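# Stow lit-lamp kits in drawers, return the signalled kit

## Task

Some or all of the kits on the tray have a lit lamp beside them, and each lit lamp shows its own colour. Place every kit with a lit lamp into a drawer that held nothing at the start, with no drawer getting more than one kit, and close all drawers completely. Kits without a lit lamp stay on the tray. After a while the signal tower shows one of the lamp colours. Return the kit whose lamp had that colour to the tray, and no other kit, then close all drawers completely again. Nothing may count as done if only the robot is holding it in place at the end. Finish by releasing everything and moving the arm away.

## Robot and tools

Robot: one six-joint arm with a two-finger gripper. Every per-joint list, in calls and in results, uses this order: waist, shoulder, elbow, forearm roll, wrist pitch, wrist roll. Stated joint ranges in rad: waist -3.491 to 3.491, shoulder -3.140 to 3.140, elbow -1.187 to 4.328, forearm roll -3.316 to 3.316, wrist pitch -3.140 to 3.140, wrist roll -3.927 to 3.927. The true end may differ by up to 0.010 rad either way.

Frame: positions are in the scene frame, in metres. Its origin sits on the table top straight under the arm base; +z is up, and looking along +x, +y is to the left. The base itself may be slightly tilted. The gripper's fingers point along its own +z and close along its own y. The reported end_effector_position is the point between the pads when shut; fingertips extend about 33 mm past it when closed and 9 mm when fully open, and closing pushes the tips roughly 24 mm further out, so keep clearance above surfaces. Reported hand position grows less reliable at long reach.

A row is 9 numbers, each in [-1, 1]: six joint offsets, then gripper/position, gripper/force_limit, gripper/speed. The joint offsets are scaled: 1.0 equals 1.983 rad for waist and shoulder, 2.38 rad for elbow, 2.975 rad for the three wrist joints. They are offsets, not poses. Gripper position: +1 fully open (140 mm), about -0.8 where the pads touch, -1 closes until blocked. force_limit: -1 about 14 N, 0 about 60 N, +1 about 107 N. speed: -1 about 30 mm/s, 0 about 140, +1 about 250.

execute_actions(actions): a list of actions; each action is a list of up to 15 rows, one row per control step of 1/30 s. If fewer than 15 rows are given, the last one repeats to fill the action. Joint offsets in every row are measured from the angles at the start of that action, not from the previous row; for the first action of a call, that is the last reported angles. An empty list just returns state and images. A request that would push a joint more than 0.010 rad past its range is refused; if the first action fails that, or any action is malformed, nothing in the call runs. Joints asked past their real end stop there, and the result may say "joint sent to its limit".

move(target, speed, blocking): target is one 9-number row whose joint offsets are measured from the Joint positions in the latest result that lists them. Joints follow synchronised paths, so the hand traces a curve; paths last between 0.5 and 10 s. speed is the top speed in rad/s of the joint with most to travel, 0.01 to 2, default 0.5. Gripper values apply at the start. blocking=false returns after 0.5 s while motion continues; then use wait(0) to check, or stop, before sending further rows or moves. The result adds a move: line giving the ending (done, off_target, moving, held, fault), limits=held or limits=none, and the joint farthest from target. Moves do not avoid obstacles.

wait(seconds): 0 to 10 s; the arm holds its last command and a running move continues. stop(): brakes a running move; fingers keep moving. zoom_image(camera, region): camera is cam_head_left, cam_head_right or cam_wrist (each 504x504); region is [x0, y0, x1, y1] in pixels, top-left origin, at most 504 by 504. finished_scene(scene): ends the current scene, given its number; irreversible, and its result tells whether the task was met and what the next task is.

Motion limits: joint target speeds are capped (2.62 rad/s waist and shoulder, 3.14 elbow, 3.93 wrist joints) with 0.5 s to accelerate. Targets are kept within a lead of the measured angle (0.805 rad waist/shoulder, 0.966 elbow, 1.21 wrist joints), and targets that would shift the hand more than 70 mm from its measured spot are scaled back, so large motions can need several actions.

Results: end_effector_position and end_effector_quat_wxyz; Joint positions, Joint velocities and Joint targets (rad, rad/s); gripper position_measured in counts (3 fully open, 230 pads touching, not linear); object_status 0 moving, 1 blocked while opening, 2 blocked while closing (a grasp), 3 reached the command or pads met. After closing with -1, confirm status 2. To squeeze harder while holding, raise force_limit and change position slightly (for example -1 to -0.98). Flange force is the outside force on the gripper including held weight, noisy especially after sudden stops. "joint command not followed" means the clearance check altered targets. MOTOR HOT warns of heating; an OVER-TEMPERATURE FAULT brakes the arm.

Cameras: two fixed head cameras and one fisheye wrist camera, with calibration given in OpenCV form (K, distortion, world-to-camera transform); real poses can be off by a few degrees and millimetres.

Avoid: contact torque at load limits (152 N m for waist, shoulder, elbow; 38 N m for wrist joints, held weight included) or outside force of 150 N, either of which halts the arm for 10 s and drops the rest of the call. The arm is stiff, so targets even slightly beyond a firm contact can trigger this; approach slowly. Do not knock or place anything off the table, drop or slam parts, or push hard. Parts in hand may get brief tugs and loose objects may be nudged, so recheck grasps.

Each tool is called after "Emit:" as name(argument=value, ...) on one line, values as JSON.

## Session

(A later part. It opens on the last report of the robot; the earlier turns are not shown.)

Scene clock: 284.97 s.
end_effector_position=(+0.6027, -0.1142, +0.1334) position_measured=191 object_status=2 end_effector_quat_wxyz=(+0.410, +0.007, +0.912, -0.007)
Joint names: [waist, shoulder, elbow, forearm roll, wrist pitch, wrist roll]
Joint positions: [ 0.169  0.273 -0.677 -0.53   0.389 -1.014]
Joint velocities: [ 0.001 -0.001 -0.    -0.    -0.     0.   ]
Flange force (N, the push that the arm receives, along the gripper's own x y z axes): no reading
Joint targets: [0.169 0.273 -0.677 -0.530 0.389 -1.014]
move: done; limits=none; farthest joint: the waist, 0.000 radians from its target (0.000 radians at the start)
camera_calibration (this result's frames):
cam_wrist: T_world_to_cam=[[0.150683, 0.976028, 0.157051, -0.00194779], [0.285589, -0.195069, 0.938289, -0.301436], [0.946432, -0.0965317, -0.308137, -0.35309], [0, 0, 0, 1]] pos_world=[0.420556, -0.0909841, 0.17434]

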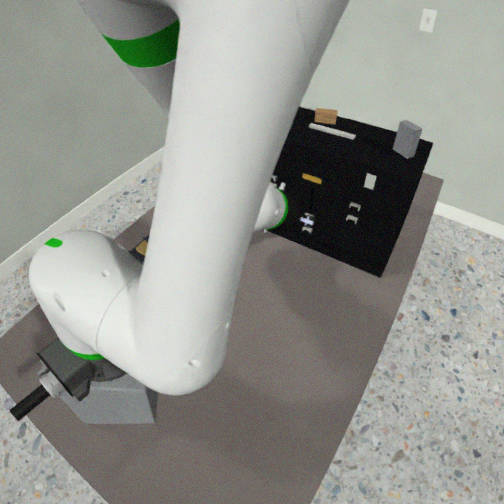

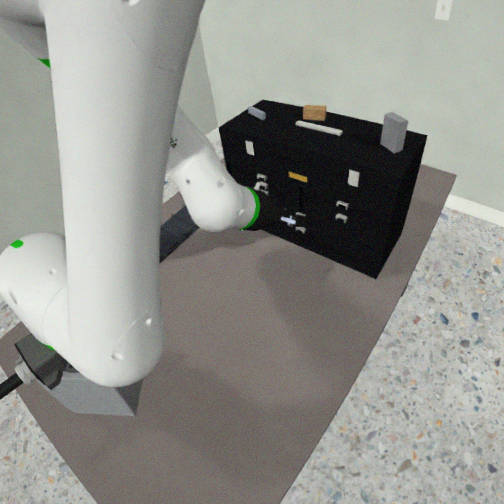

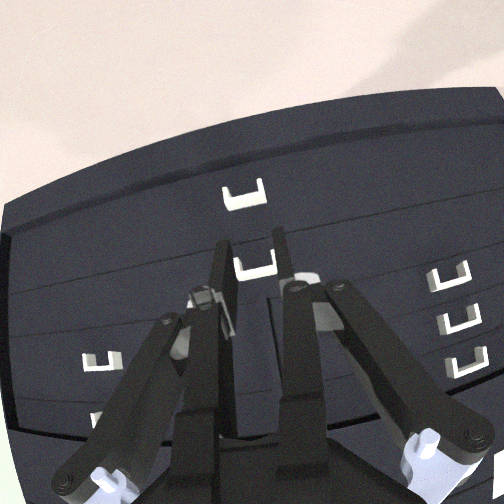

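Emit:
move(target=[0.0055,-0.0691,-0.0752,0,0,0,-1,-0.5,0], speed=0.15)

Emit:
move(target=[0.007,-0.0696,-0.0685,0,0,0,-1,-0.5,0], speed=0.15)

Emit:
move(target=[0,0,0,0,0,0,0.7,-0.5,0.5])

Emit:
move(target=[0,-0.1397,-0.0303,0,0,0,0.7,-0.5,0.5], speed=0.3)

Scene clock: 290.77 s.
end_effector_position=(+0.5240, -0.1156, +0.1339) position_measured=191 object_status=2 end_effector_quat_wxyz=(+0.392, -0.002, +0.920, -0.004)
Joint names: [waist, shoulder, elbow, forearm roll, wrist pitch, wrist roll]
Joint positions: [ 0.18   0.136 -0.856 -0.53   0.389 -1.014]
Joint velocities: [-0.001 -0.001 -0.001  0.    -0.    -0.001]
Flange force (N, the push that the arm receives, along the gripper's own x y z axes): no reading
Joint targets: [0.180 0.135 -0.856 -0.530 0.389 -1.014]
move: done; limits=none; farthest joint: the waist, 0.000 radians from its target (0.011 radians at the start)
camera_calibration (this result's frames):
cam_wrist: T_world_to_cam=[[0.139508, 0.978978, 0.148797, 0.0184017], [0.32565, -0.187267, 0.92676, -0.298263], [0.935142, -0.0808349, -0.344929, -0.265915], [0, 0, 0, 1]] pos_world=[0.34323, -0.0953647, 0.181958]

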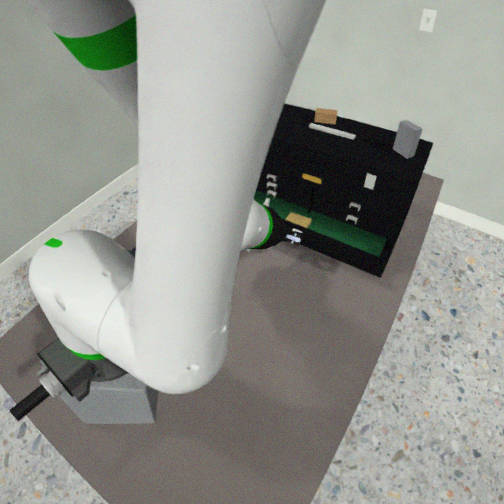

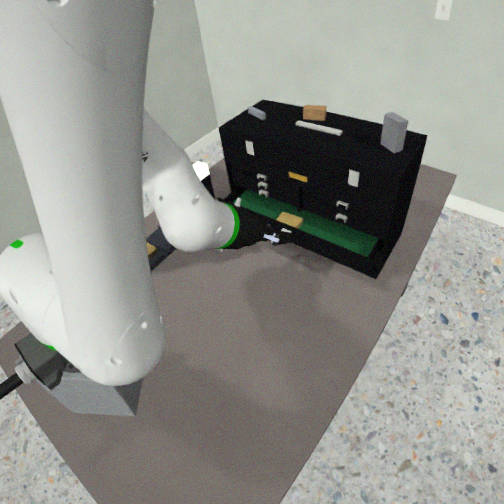

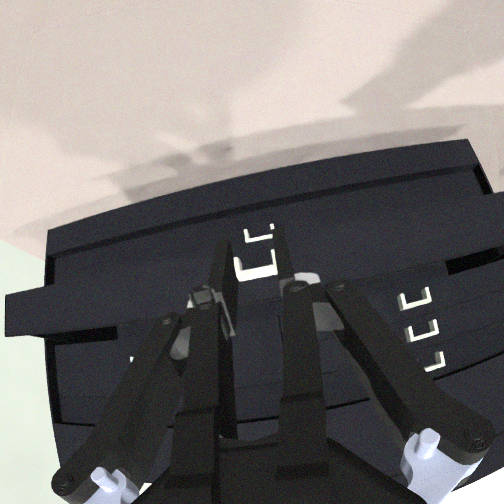

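Scene clock: 292.20 s.
end_effector_position=(+0.4541, -0.1163, +0.1344) position_measured=191 object_status=2 end_effector_quat_wxyz=(+0.382, -0.010, +0.924, -0.001)
Joint names: [waist, shoulder, elbow, forearm roll, wrist pitch, wrist roll]
Joint positions: [ 0.194 -0.003 -1.019 -0.53   0.389 -1.014]
Joint velocities: [ 0.     0.001 -0.001 -0.001  0.     0.001]
Flange force (N, the push that the arm receives, along the gripper's own x y z axes): no reading
Joint targets: [0.194 -0.003 -1.019 -0.530 0.389 -1.014]
move: done; limits=none; farthest joint: the waist, 0.000 radians from its target (0.014 radians at the start)
camera_calibration (this result's frames):
cam_wrist: T_world_to_cam=[[0.125378, 0.98148, 0.144833, 0.0360576], [0.349359, -0.180312, 0.919476, -0.285086], [0.928562, -0.0646836, -0.365497, -0.192826], [0, 0, 0, 1]] pos_world=[0.274128, -0.099267, 0.18643]

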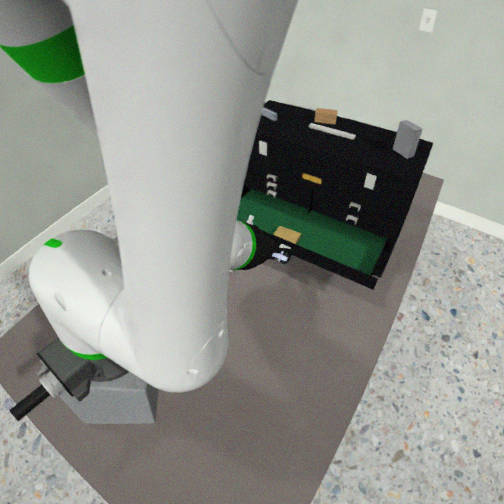

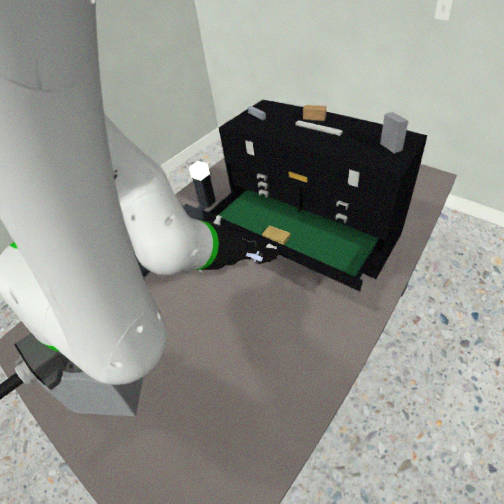

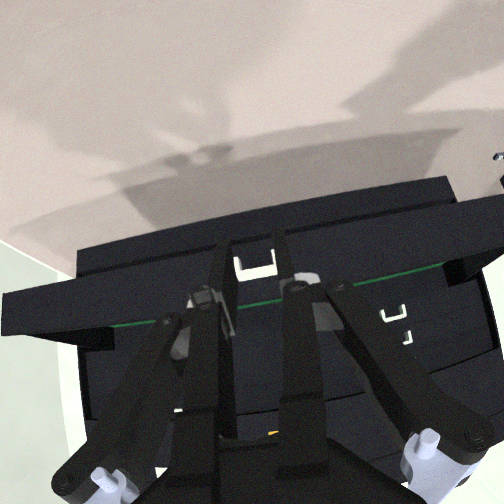

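Scene clock: 292.93 s.
end_effector_position=(+0.4541, -0.1163, +0.1344) position_measured=41 object_status=3 end_effector_quat_wxyz=(+0.382, -0.010, +0.924, -0.001)
Joint names: [waist, shoulder, elbow, forearm roll, wrist pitch, wrist roll]
Joint positions: [ 0.194 -0.003 -1.019 -0.53   0.389 -1.014]
Joint velocities: [-0.     0.001 -0.     0.     0.    -0.001]
Flange force (N, the push that the arm receives, along the gripper's own x y z axes): no reading
Joint targets: [0.194 -0.003 -1.019 -0.530 0.389 -1.014]
move: done; limits=none; farthest joint: the waist, 0.000 radians from its target (0.000 radians at the start)
camera_calibration (this result's frames):
cam_wrist: T_world_to_cam=[[0.125347, 0.981483, 0.144842, 0.0360563], [0.349347, -0.180308, 0.919481, -0.285087], [0.928571, -0.0646536, -0.365479, -0.192825], [0, 0, 0, 1]] pos_world=[0.274127, -0.099259, 0.186436]

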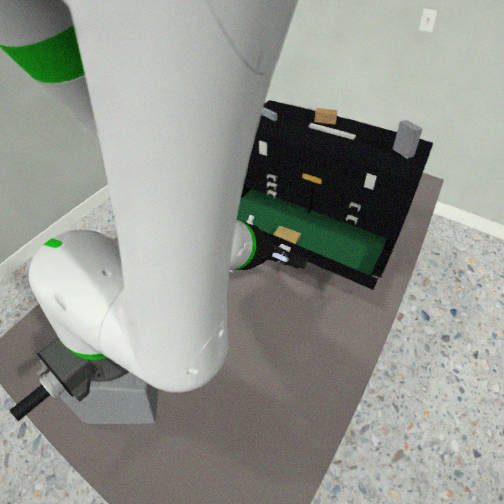

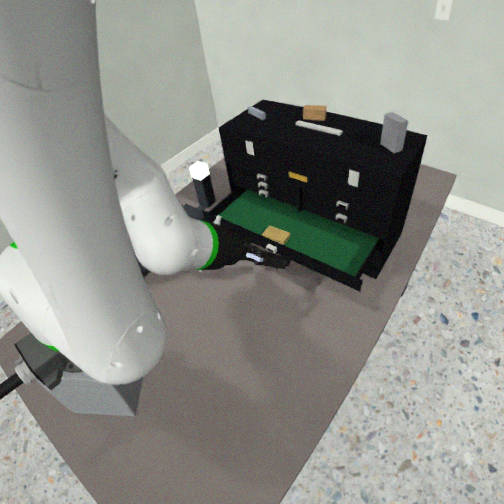

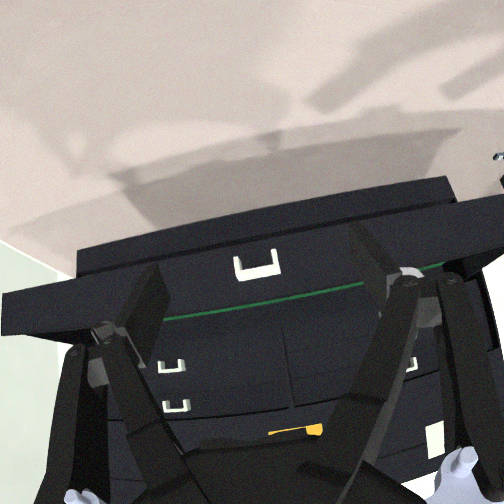

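Scene clock: 294.27 s.
end_effector_position=(+0.4687, -0.1292, +0.2197) position_measured=41 object_status=3 end_effector_quat_wxyz=(+0.473, +0.010, +0.881, +0.002)
Joint names: [waist, shoulder, elbow, forearm roll, wrist pitch, wrist roll]
Joint positions: [ 0.194 -0.28  -1.091 -0.53   0.389 -1.014]
Joint velocities: [ 0.001 -0.    -0.    -0.    -0.     0.001]
Flange force (N, the push that the arm receives, along the gripper's own x y z axes): no reading
Joint targets: [0.194 -0.280 -1.091 -0.530 0.389 -1.014]
move: done; limits=none; farthest joint: the waist, 0.000 radians from its target (0.000 radians at the start)
camera_calibration (this result's frames):
cam_wrist: T_world_to_cam=[[0.125009, 0.973324, 0.192386, 0.0232021], [0.15275, -0.210476, 0.965592, -0.292756], [0.980327, -0.0913207, -0.174986, -0.245626], [0, 0, 0, 1]] pos_world=[0.282612, -0.106632, 0.235238]

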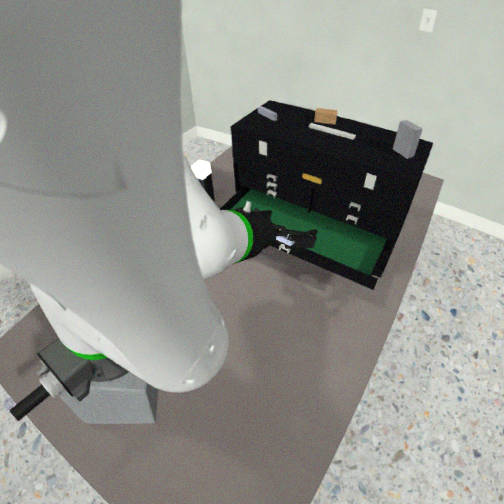

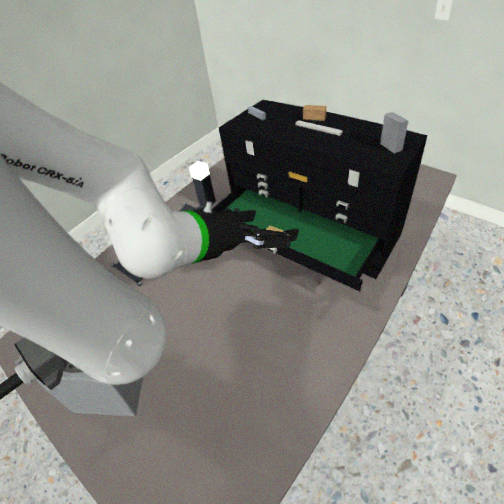

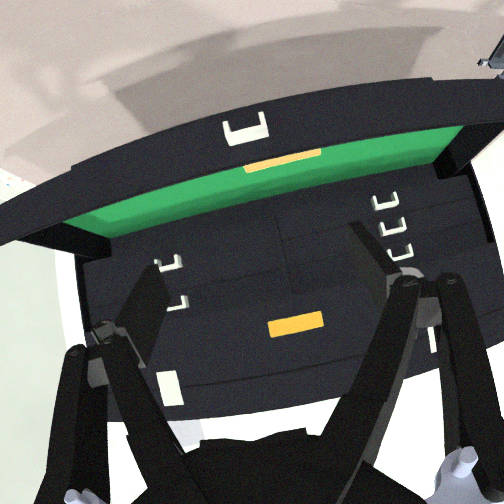

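Emit:
move(target=[0.0177,0.0908,0.3118,0.2571,-0.5486,-0.2844,0.4,0,0.5], speed=0.9)

Emit:
move(target=[0,0.1765,0,0,0.1176,0,0.4,0,0.5], speed=0.4)

Scene clock: 298.87 s.
end_effector_position=(+0.4559, -0.1589, +0.3252) position_measured=78 object_status=3 end_effector_quat_wxyz=(+0.003, +0.032, +0.999, -0.025)
Joint names: [waist, shoulder, elbow, forearm roll, wrist pitch, wrist roll]
Joint positions: [ 0.229 -0.099 -0.349  0.235 -1.243 -1.86 ]
Joint velocities: [-0.     0.001  0.     0.001 -0.001 -0.002]
Flange force (N, the push that the arm receives, along the gripper's own x y z axes): [5.7 4.0 0.9]
Joint targets: [0.229 -0.099 -0.349 0.235 -1.243 -1.860]
move: done; limits=none; farthest joint: the waist, 0.000 radians from its target (0.035 radians at the start)
camera_calibration (this result's frames):
cam_wrist: T_world_to_cam=[[0.271978, 0.961488, -0.0396182, 0.0399418], [0.877331, -0.230836, 0.420719, -0.555326], [0.395371, -0.149185, -0.906325, 0.278017], [0, 0, 0, 1]] pos_world=[0.366422, -0.125117, 0.487193]

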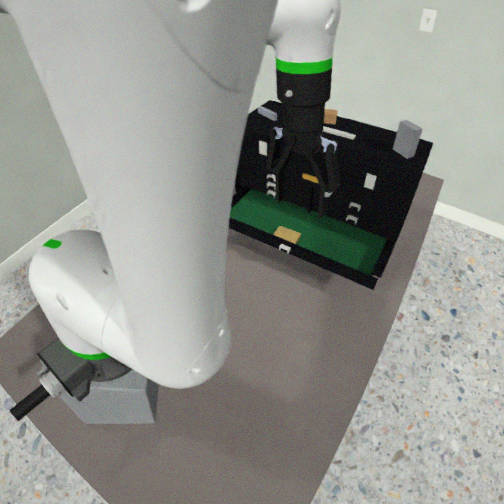

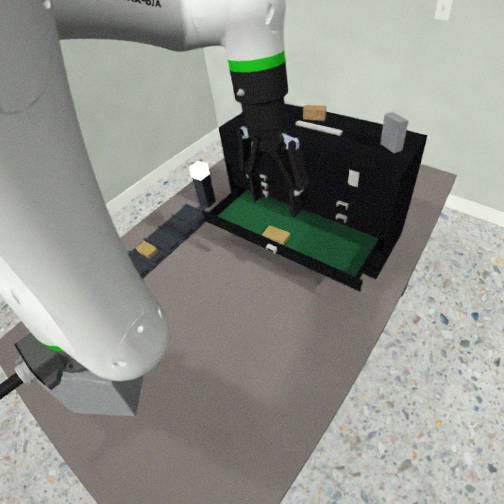

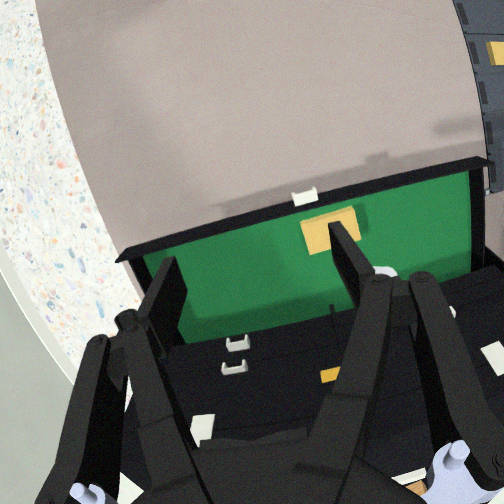

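Scene clock: 300.17 s.
end_effector_position=(+0.5268, -0.1064, +0.1680) position_measured=78 object_status=3 end_effector_quat_wxyz=(+0.001, -0.004, +1.000, -0.005)
Joint names: [waist, shoulder, elbow, forearm roll, wrist pitch, wrist roll]
Joint positions: [ 0.229  0.25  -0.349  0.235 -0.893 -1.86 ]
Joint velocities: [ 0.001 -0.     0.     0.001  0.    -0.   ]
Flange force (N, the push that the arm receives, along the gripper's own x y z axes): [8.1 4.9 -0.1]
Joint targets: [0.229 0.251 -0.349 0.235 -0.893 -1.860]
move: done; limits=none; farthest joint: the shoulder, 0.001 radians from its target (0.351 radians at the start)
camera_calibration (this result's frames):
cam_wrist: T_world_to_cam=[[0.202805, 0.979218, -0.00160654, -0.00405183], [0.89348, -0.184376, 0.409511, -0.54099], [0.400704, -0.0844862, -0.912304, 0.120349], [0, 0, 0, 1]] pos_world=[0.435961, -0.08561, 0.33133]

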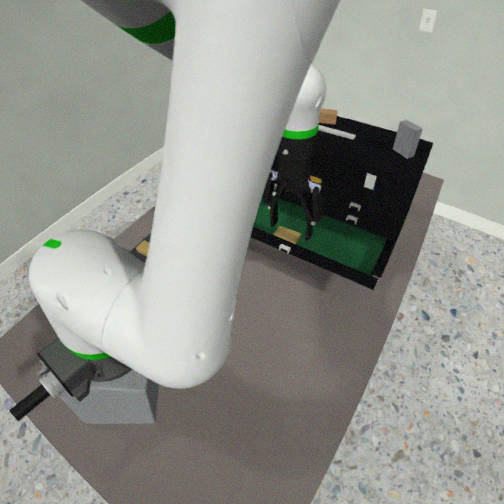

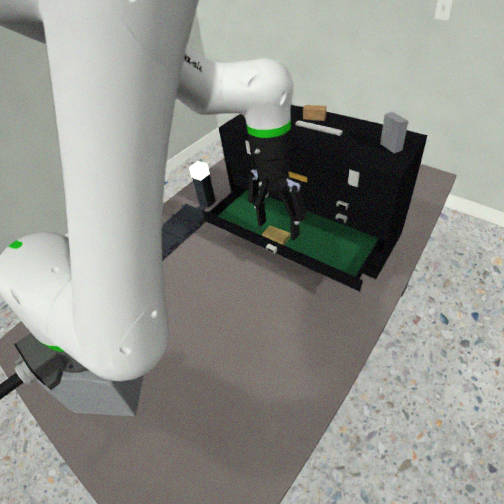

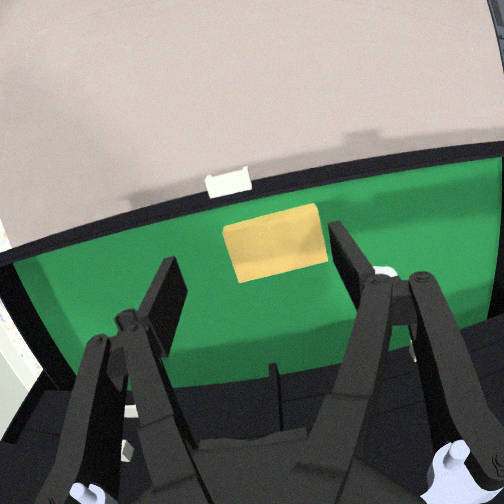

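Emit:
move(target=[0.002,0.0177,-0.0126,0,0.0218,0,0.4,0,0.5], speed=0.1)

Scene clock: 303.57 s.
end_effector_position=(+0.5226, -0.0968, +0.1413) position_measured=78 object_status=3 end_effector_quat_wxyz=(+0.001, -0.012, +1.000, -0.000)
Joint names: [waist, shoulder, elbow, forearm roll, wrist pitch, wrist roll]
Joint positions: [ 0.233  0.286 -0.379  0.235 -0.829 -1.86 ]
Joint velocities: [ 0.     0.    -0.    -0.     0.    -0.001]
Flange force (N, the push that the arm receives, along the gripper's own x y z axes): [5.5 3.5 1.2]
Joint targets: [0.233 0.286 -0.379 0.235 -0.829 -1.860]
move: done; limits=none; farthest joint: the waist, 0.000 radians from its target (0.004 radians at the start)
camera_calibration (this result's frames):
cam_wrist: T_world_to_cam=[[0.187676, 0.982196, 0.00830426, -0.00590357], [0.896619, -0.174764, 0.406856, -0.5248], [0.401064, -0.0689113, -0.913455, 0.100034], [0, 0, 0, 1]] pos_world=[0.431534, -0.0790243, 0.304944]

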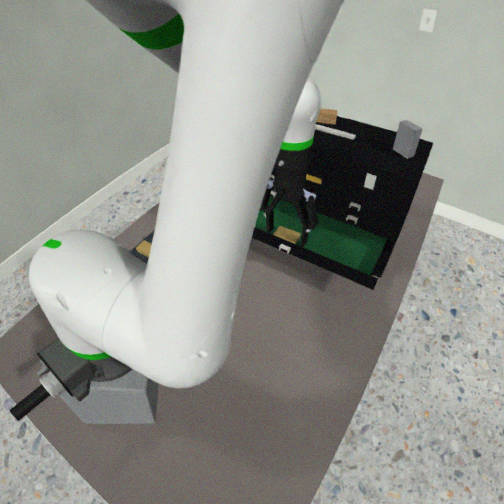

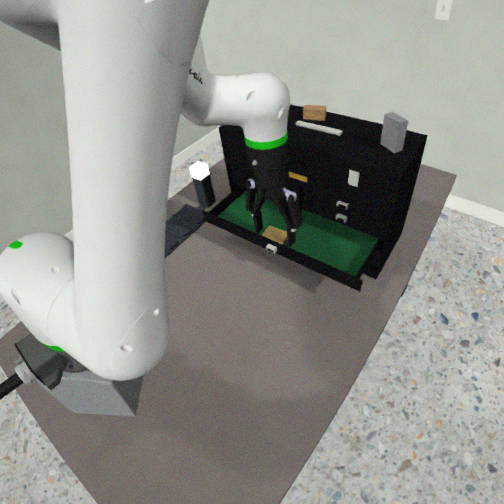

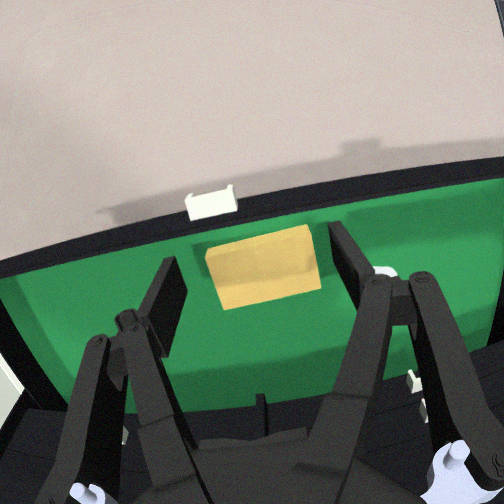

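Emit:
move(target=[0.0025,0.002,0,0,0.0013,0,0.4,0,0], speed=0.05)

Emit:
move(target=[0,0,0,0,0,0,-1,0,0])

Emit:
move(target=[0,-0.1009,0.042,0,-0.1008,0,-1,0,0], speed=0.3)

Scene clock: 308.37 s.
end_effector_position=(+0.5234, -0.0936, +0.1397) position_measured=78 object_status=3 end_effector_quat_wxyz=(+0.001, -0.014, +1.000, +0.000)
Joint names: [waist, shoulder, elbow, forearm roll, wrist pitch, wrist roll]
Joint positions: [ 0.238  0.29  -0.379  0.235 -0.825 -1.86 ]
Joint velocities: [ 0.001 -0.    -0.    -0.     0.    -0.001]
Flange force (N, the push that the arm receives, along the gripper's own x y z axes): [5.8 3.2 1.2]
Joint targets: [0.238 0.290 -0.379 0.235 -0.825 -1.860]
move: done; limits=none; farthest joint: the waist, 0.000 radians from its target (0.005 radians at the start)
camera_calibration (this result's frames):
cam_wrist: T_world_to_cam=[[0.182268, 0.983202, 0.00958524, -0.00644429], [0.897346, -0.170321, 0.407137, -0.524339], [0.401931, -0.0656069, -0.913317, 0.0983421], [0, 0, 0, 1]] pos_world=[0.432162, -0.0765181, 0.303357]

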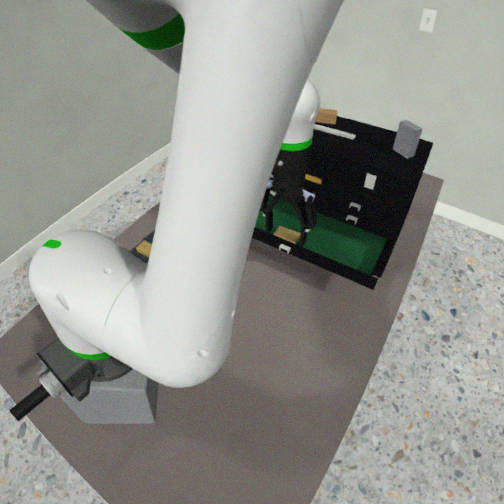

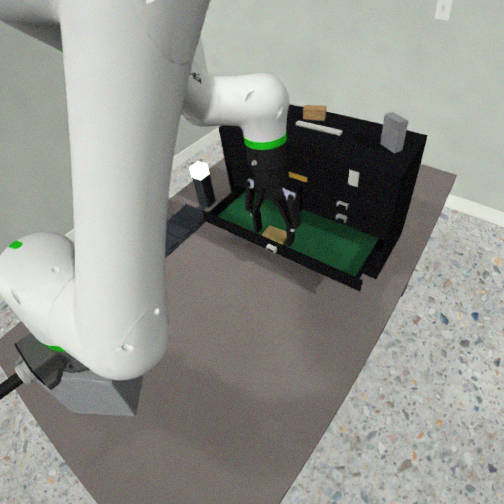

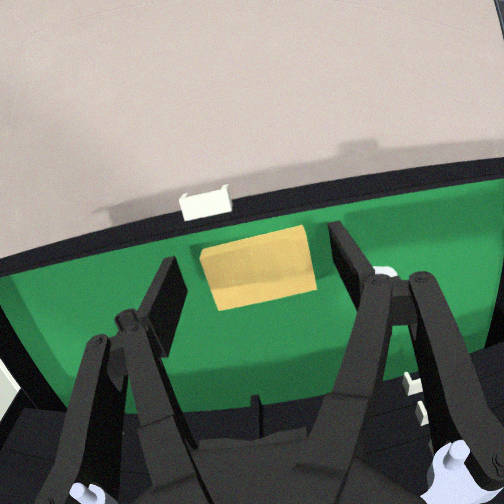

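Scene clock: 308.87 s.
end_effector_position=(+0.5234, -0.0935, +0.1397) position_measured=133 object_status=2 end_effector_quat_wxyz=(+0.001, -0.014, +1.000, +0.000)
Joint names: [waist, shoulder, elbow, forearm roll, wrist pitch, wrist roll]
Joint positions: [ 0.238  0.29  -0.379  0.235 -0.825 -1.86 ]
Joint velocities: [-0.002 -0.001  0.    -0.     0.     0.001]
Flange force (N, the push that the arm receives, along the gripper's own x y z axes): [8.3 5.2 -9.8]
Joint targets: [0.238 0.290 -0.379 0.235 -0.825 -1.860]
move: done; limits=none; farthest joint: the waist, 0.000 radians from its target (0.000 radians at the start)
camera_calibration (this result's frames):
cam_wrist: T_world_to_cam=[[0.182252, 0.983205, 0.00959346, -0.00644786], [0.897344, -0.170309, 0.407148, -0.524341], [0.401944, -0.0655948, -0.913312, 0.0983329], [0, 0, 0, 1]] pos_world=[0.432165, -0.0765103, 0.303355]

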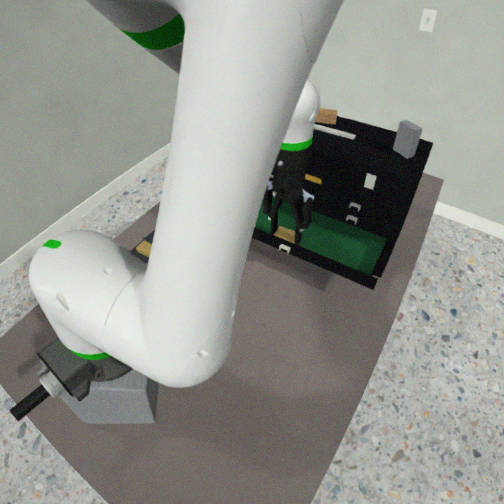

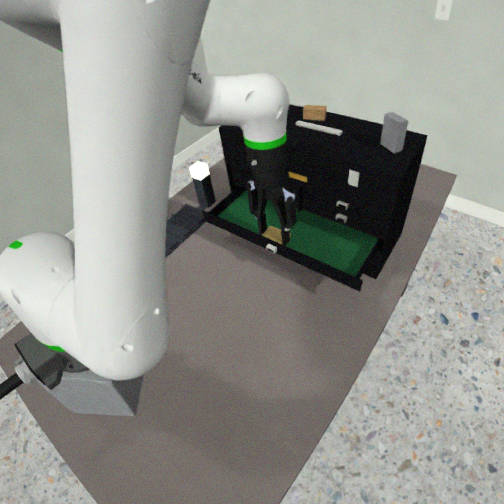

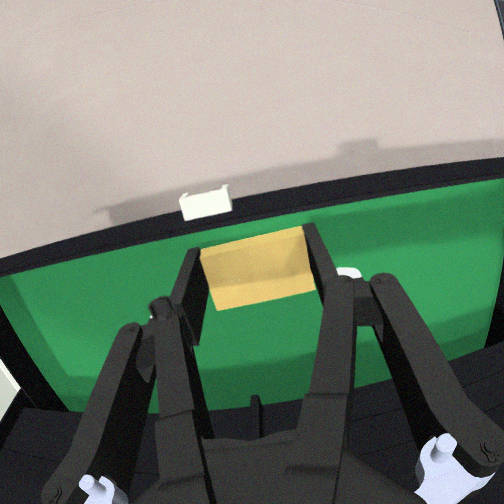

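Scene clock: 310.27 s.
end_effector_position=(+0.5156, -0.1323, +0.2713) position_measured=133 object_status=2 end_effector_quat_wxyz=(+0.003, +0.014, +1.000, -0.020)
Joint names: [waist, shoulder, elbow, forearm roll, wrist pitch, wrist roll]
Joint positions: [ 0.238  0.089 -0.279  0.235 -1.125 -1.86 ]
Joint velocities: [ 0.    -0.    -0.    -0.001 -0.     0.001]
Flange force (N, the push that the arm receives, along the gripper's own x y z axes): [7.9 4.2 2.8]
Joint targets: [0.238 0.089 -0.279 0.235 -1.125 -1.860]
move: done; limits=none; farthest joint: the waist, 0.000 radians from its target (0.000 radians at the start)
camera_calibration (this result's frames):
cam_wrist: T_world_to_cam=[[0.23871, 0.970686, -0.0280577, 0.0112257], [0.884586, -0.205434, 0.418693, -0.578713], [0.400655, -0.124766, -0.907694, 0.210374], [0, 0, 0, 1]] pos_world=[0.424954, -0.103537, 0.433573]

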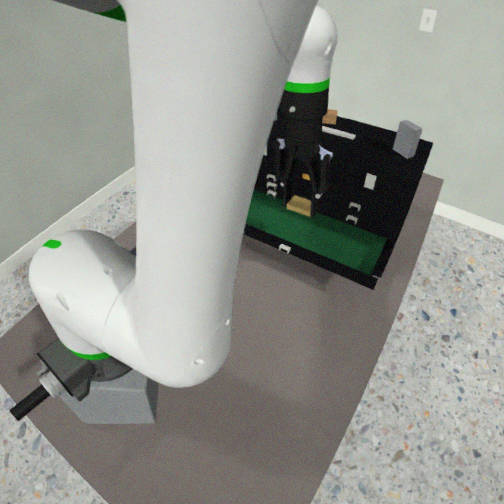

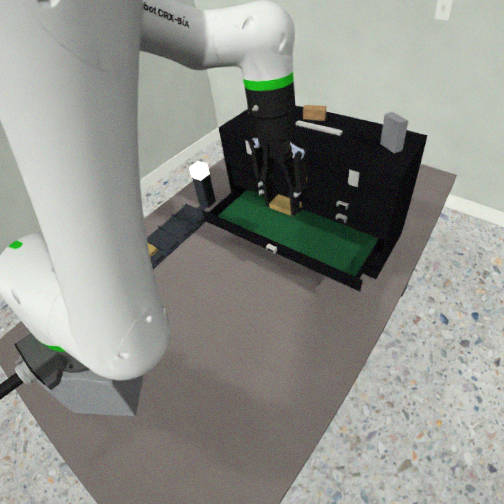

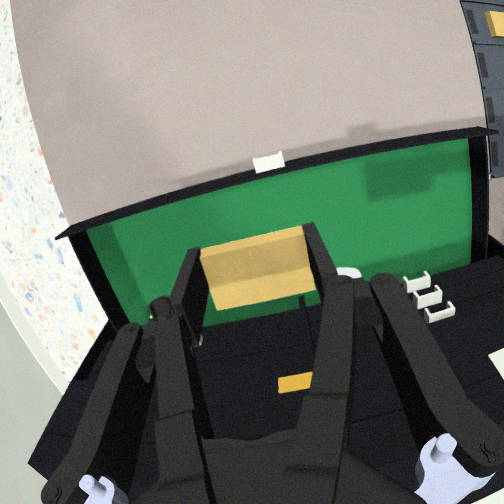

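Hover (1.026,.216,-.441,.332,-1.004,-2.81).

Emit:
move(target=[0.3974,0.064,-0.0681,0.0326,0.0407,-0.3193,-1,0,0], speed=0.6)

Emit:
move(target=[0,0.1664,0,0,0.1109,0,-1,0,0], speed=0.3)

Scene clock: 314.63 s.
end_effector_position=(+0.4313, +0.2236, +0.2298) position_measured=133 object_status=2 end_effector_quat_wxyz=(+0.039, +0.048, +0.998, -0.027)
Joint names: [waist, shoulder, elbow, forearm roll, wrist pitch, wrist roll]
Joint positions: [ 1.026  0.216 -0.441  0.332 -1.004 -2.81 ]
Joint velocities: [ 0.     0.    -0.     0.001  0.    -0.002]
Flange force (N, the push that the arm receives, along the gripper's own x y z axes): [7.2 -2.4 2.1]
Joint targets: [1.026 0.216 -0.441 0.332 -1.004 -2.810]
move: done; limits=none; farthest joint: the waist, 0.000 radians from its target (0.788 radians at the start)
camera_calibration (this result's frames):
cam_wrist: T_world_to_cam=[[0.304137, 0.952353, -0.0229126, -0.340518], [0.836519, -0.255483, 0.484732, -0.396919], [0.455782, -0.166592, -0.874363, 0.228787], [0, 0, 0, 1]] pos_world=[0.331317, 0.261001, 0.38464]

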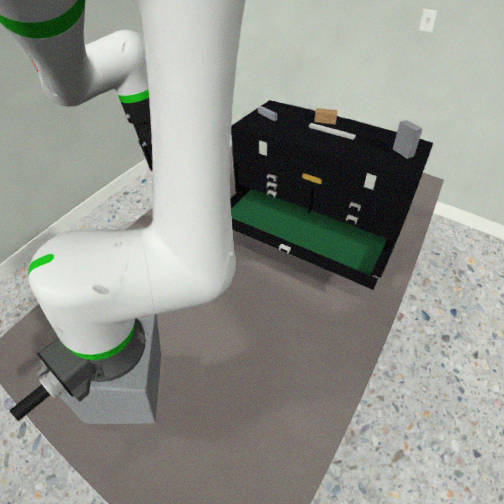

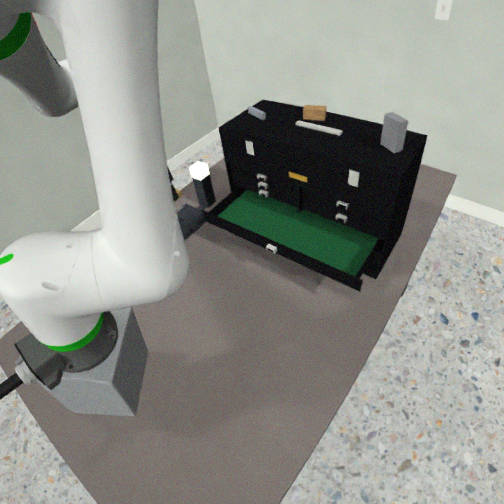

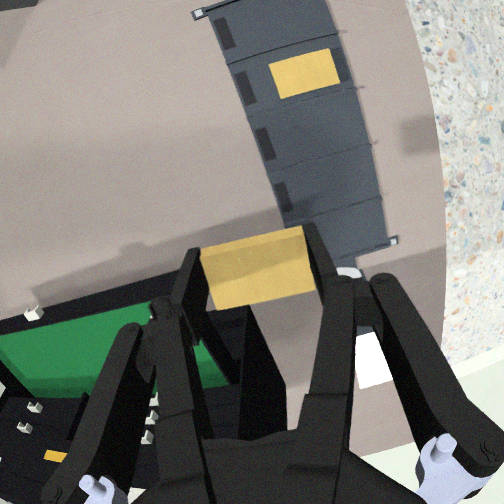

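Scene clock: 316.13 s.
end_effector_position=(+0.4101, +0.2883, +0.0766) position_measured=133 object_status=2 end_effector_quat_wxyz=(+0.008, +0.008, +1.000, -0.007)
Joint names: [waist, shoulder, elbow, forearm roll, wrist pitch, wrist roll]
Joint positions: [ 1.026  0.546 -0.441  0.332 -0.674 -2.81 ]
Joint velocities: [-0.001  0.001  0.     0.001  0.    -0.002]
Flange force (N, the push that the arm receives, along the gripper's own x y z axes): [6.4 -1.1 1.3]
Joint targets: [1.026 0.546 -0.441 0.332 -0.674 -2.810]
move: done; limits=none; farthest joint: the waist, 0.000 radians from its target (0.000 radians at the start)
camera_calibration (this result's frames):
cam_wrist: T_world_to_cam=[[0.226784, 0.973944, -0.00114487, -0.375417], [0.883168, -0.205151, 0.421815, -0.317194], [0.410589, -0.0966718, -0.906681, 0.116128], [0, 0, 0, 1]] pos_world=[0.317593, 0.311789, 0.238658]

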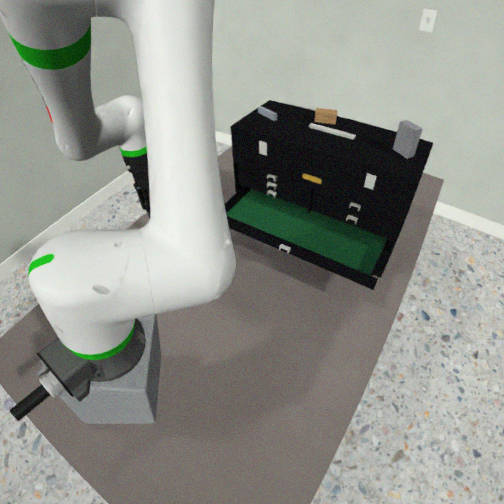

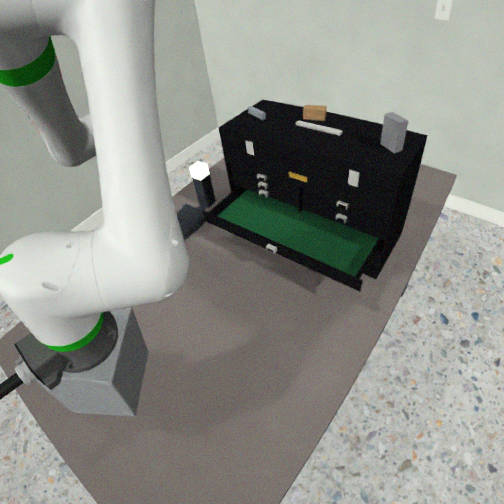

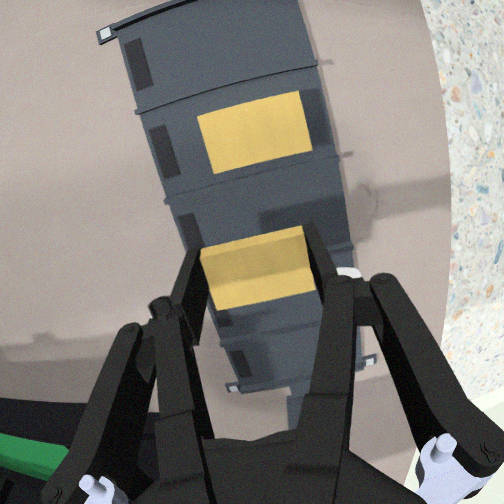

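Emit:
move(target=[0.002,0.0333,0,0,0.0222,0,-1,0,0], speed=0.06)

Scene clock: 318.77 s.
end_effector_position=(+0.4000, +0.2981, +0.0454) position_measured=133 object_status=2 end_effector_quat_wxyz=(+0.000, -0.000, +1.000, -0.002)
Joint names: [waist, shoulder, elbow, forearm roll, wrist pitch, wrist roll]
Joint positions: [ 1.03   0.612 -0.441  0.332 -0.608 -2.81 ]
Joint velocities: [-0.001  0.001 -0.    -0.     0.     0.   ]
Flange force (N, the push that the arm receives, along the gripper's own x y z axes): [8.2 -3.1 -0.1]
Joint targets: [1.030 0.612 -0.441 0.332 -0.608 -2.810]
move: done; limits=none; farthest joint: the waist, 0.000 radians from its target (0.004 radians at the start)
camera_calibration (this result's frames):
cam_wrist: T_world_to_cam=[[0.210477, 0.977586, 0.00495088, -0.377552], [0.892532, -0.194226, 0.407018, -0.299433], [0.398857, -0.081249, -0.913407, 0.0934036], [0, 0, 0, 1]] pos_world=[0.309465, 0.318521, 0.209059]

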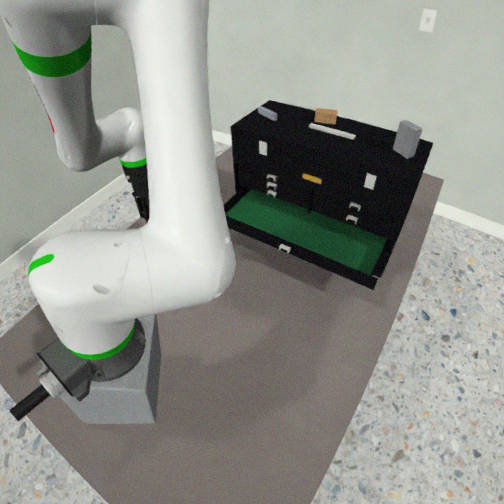

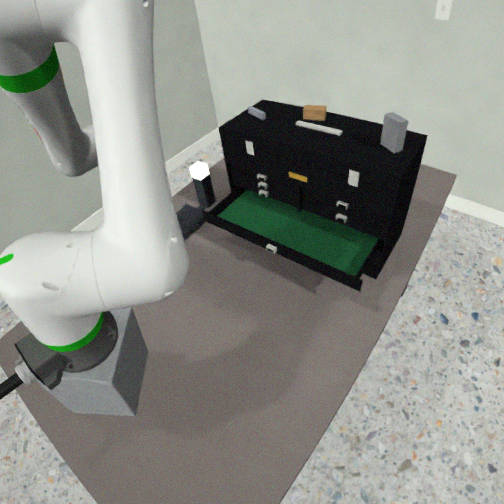

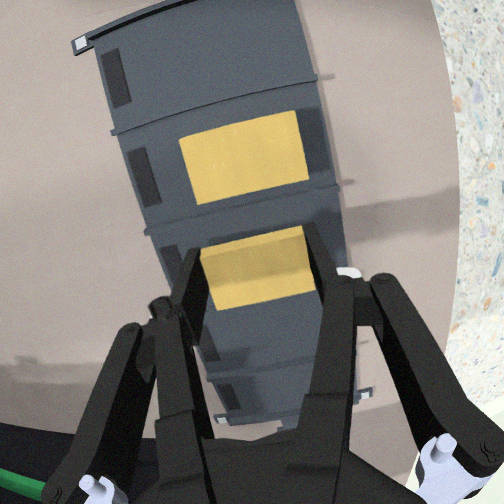

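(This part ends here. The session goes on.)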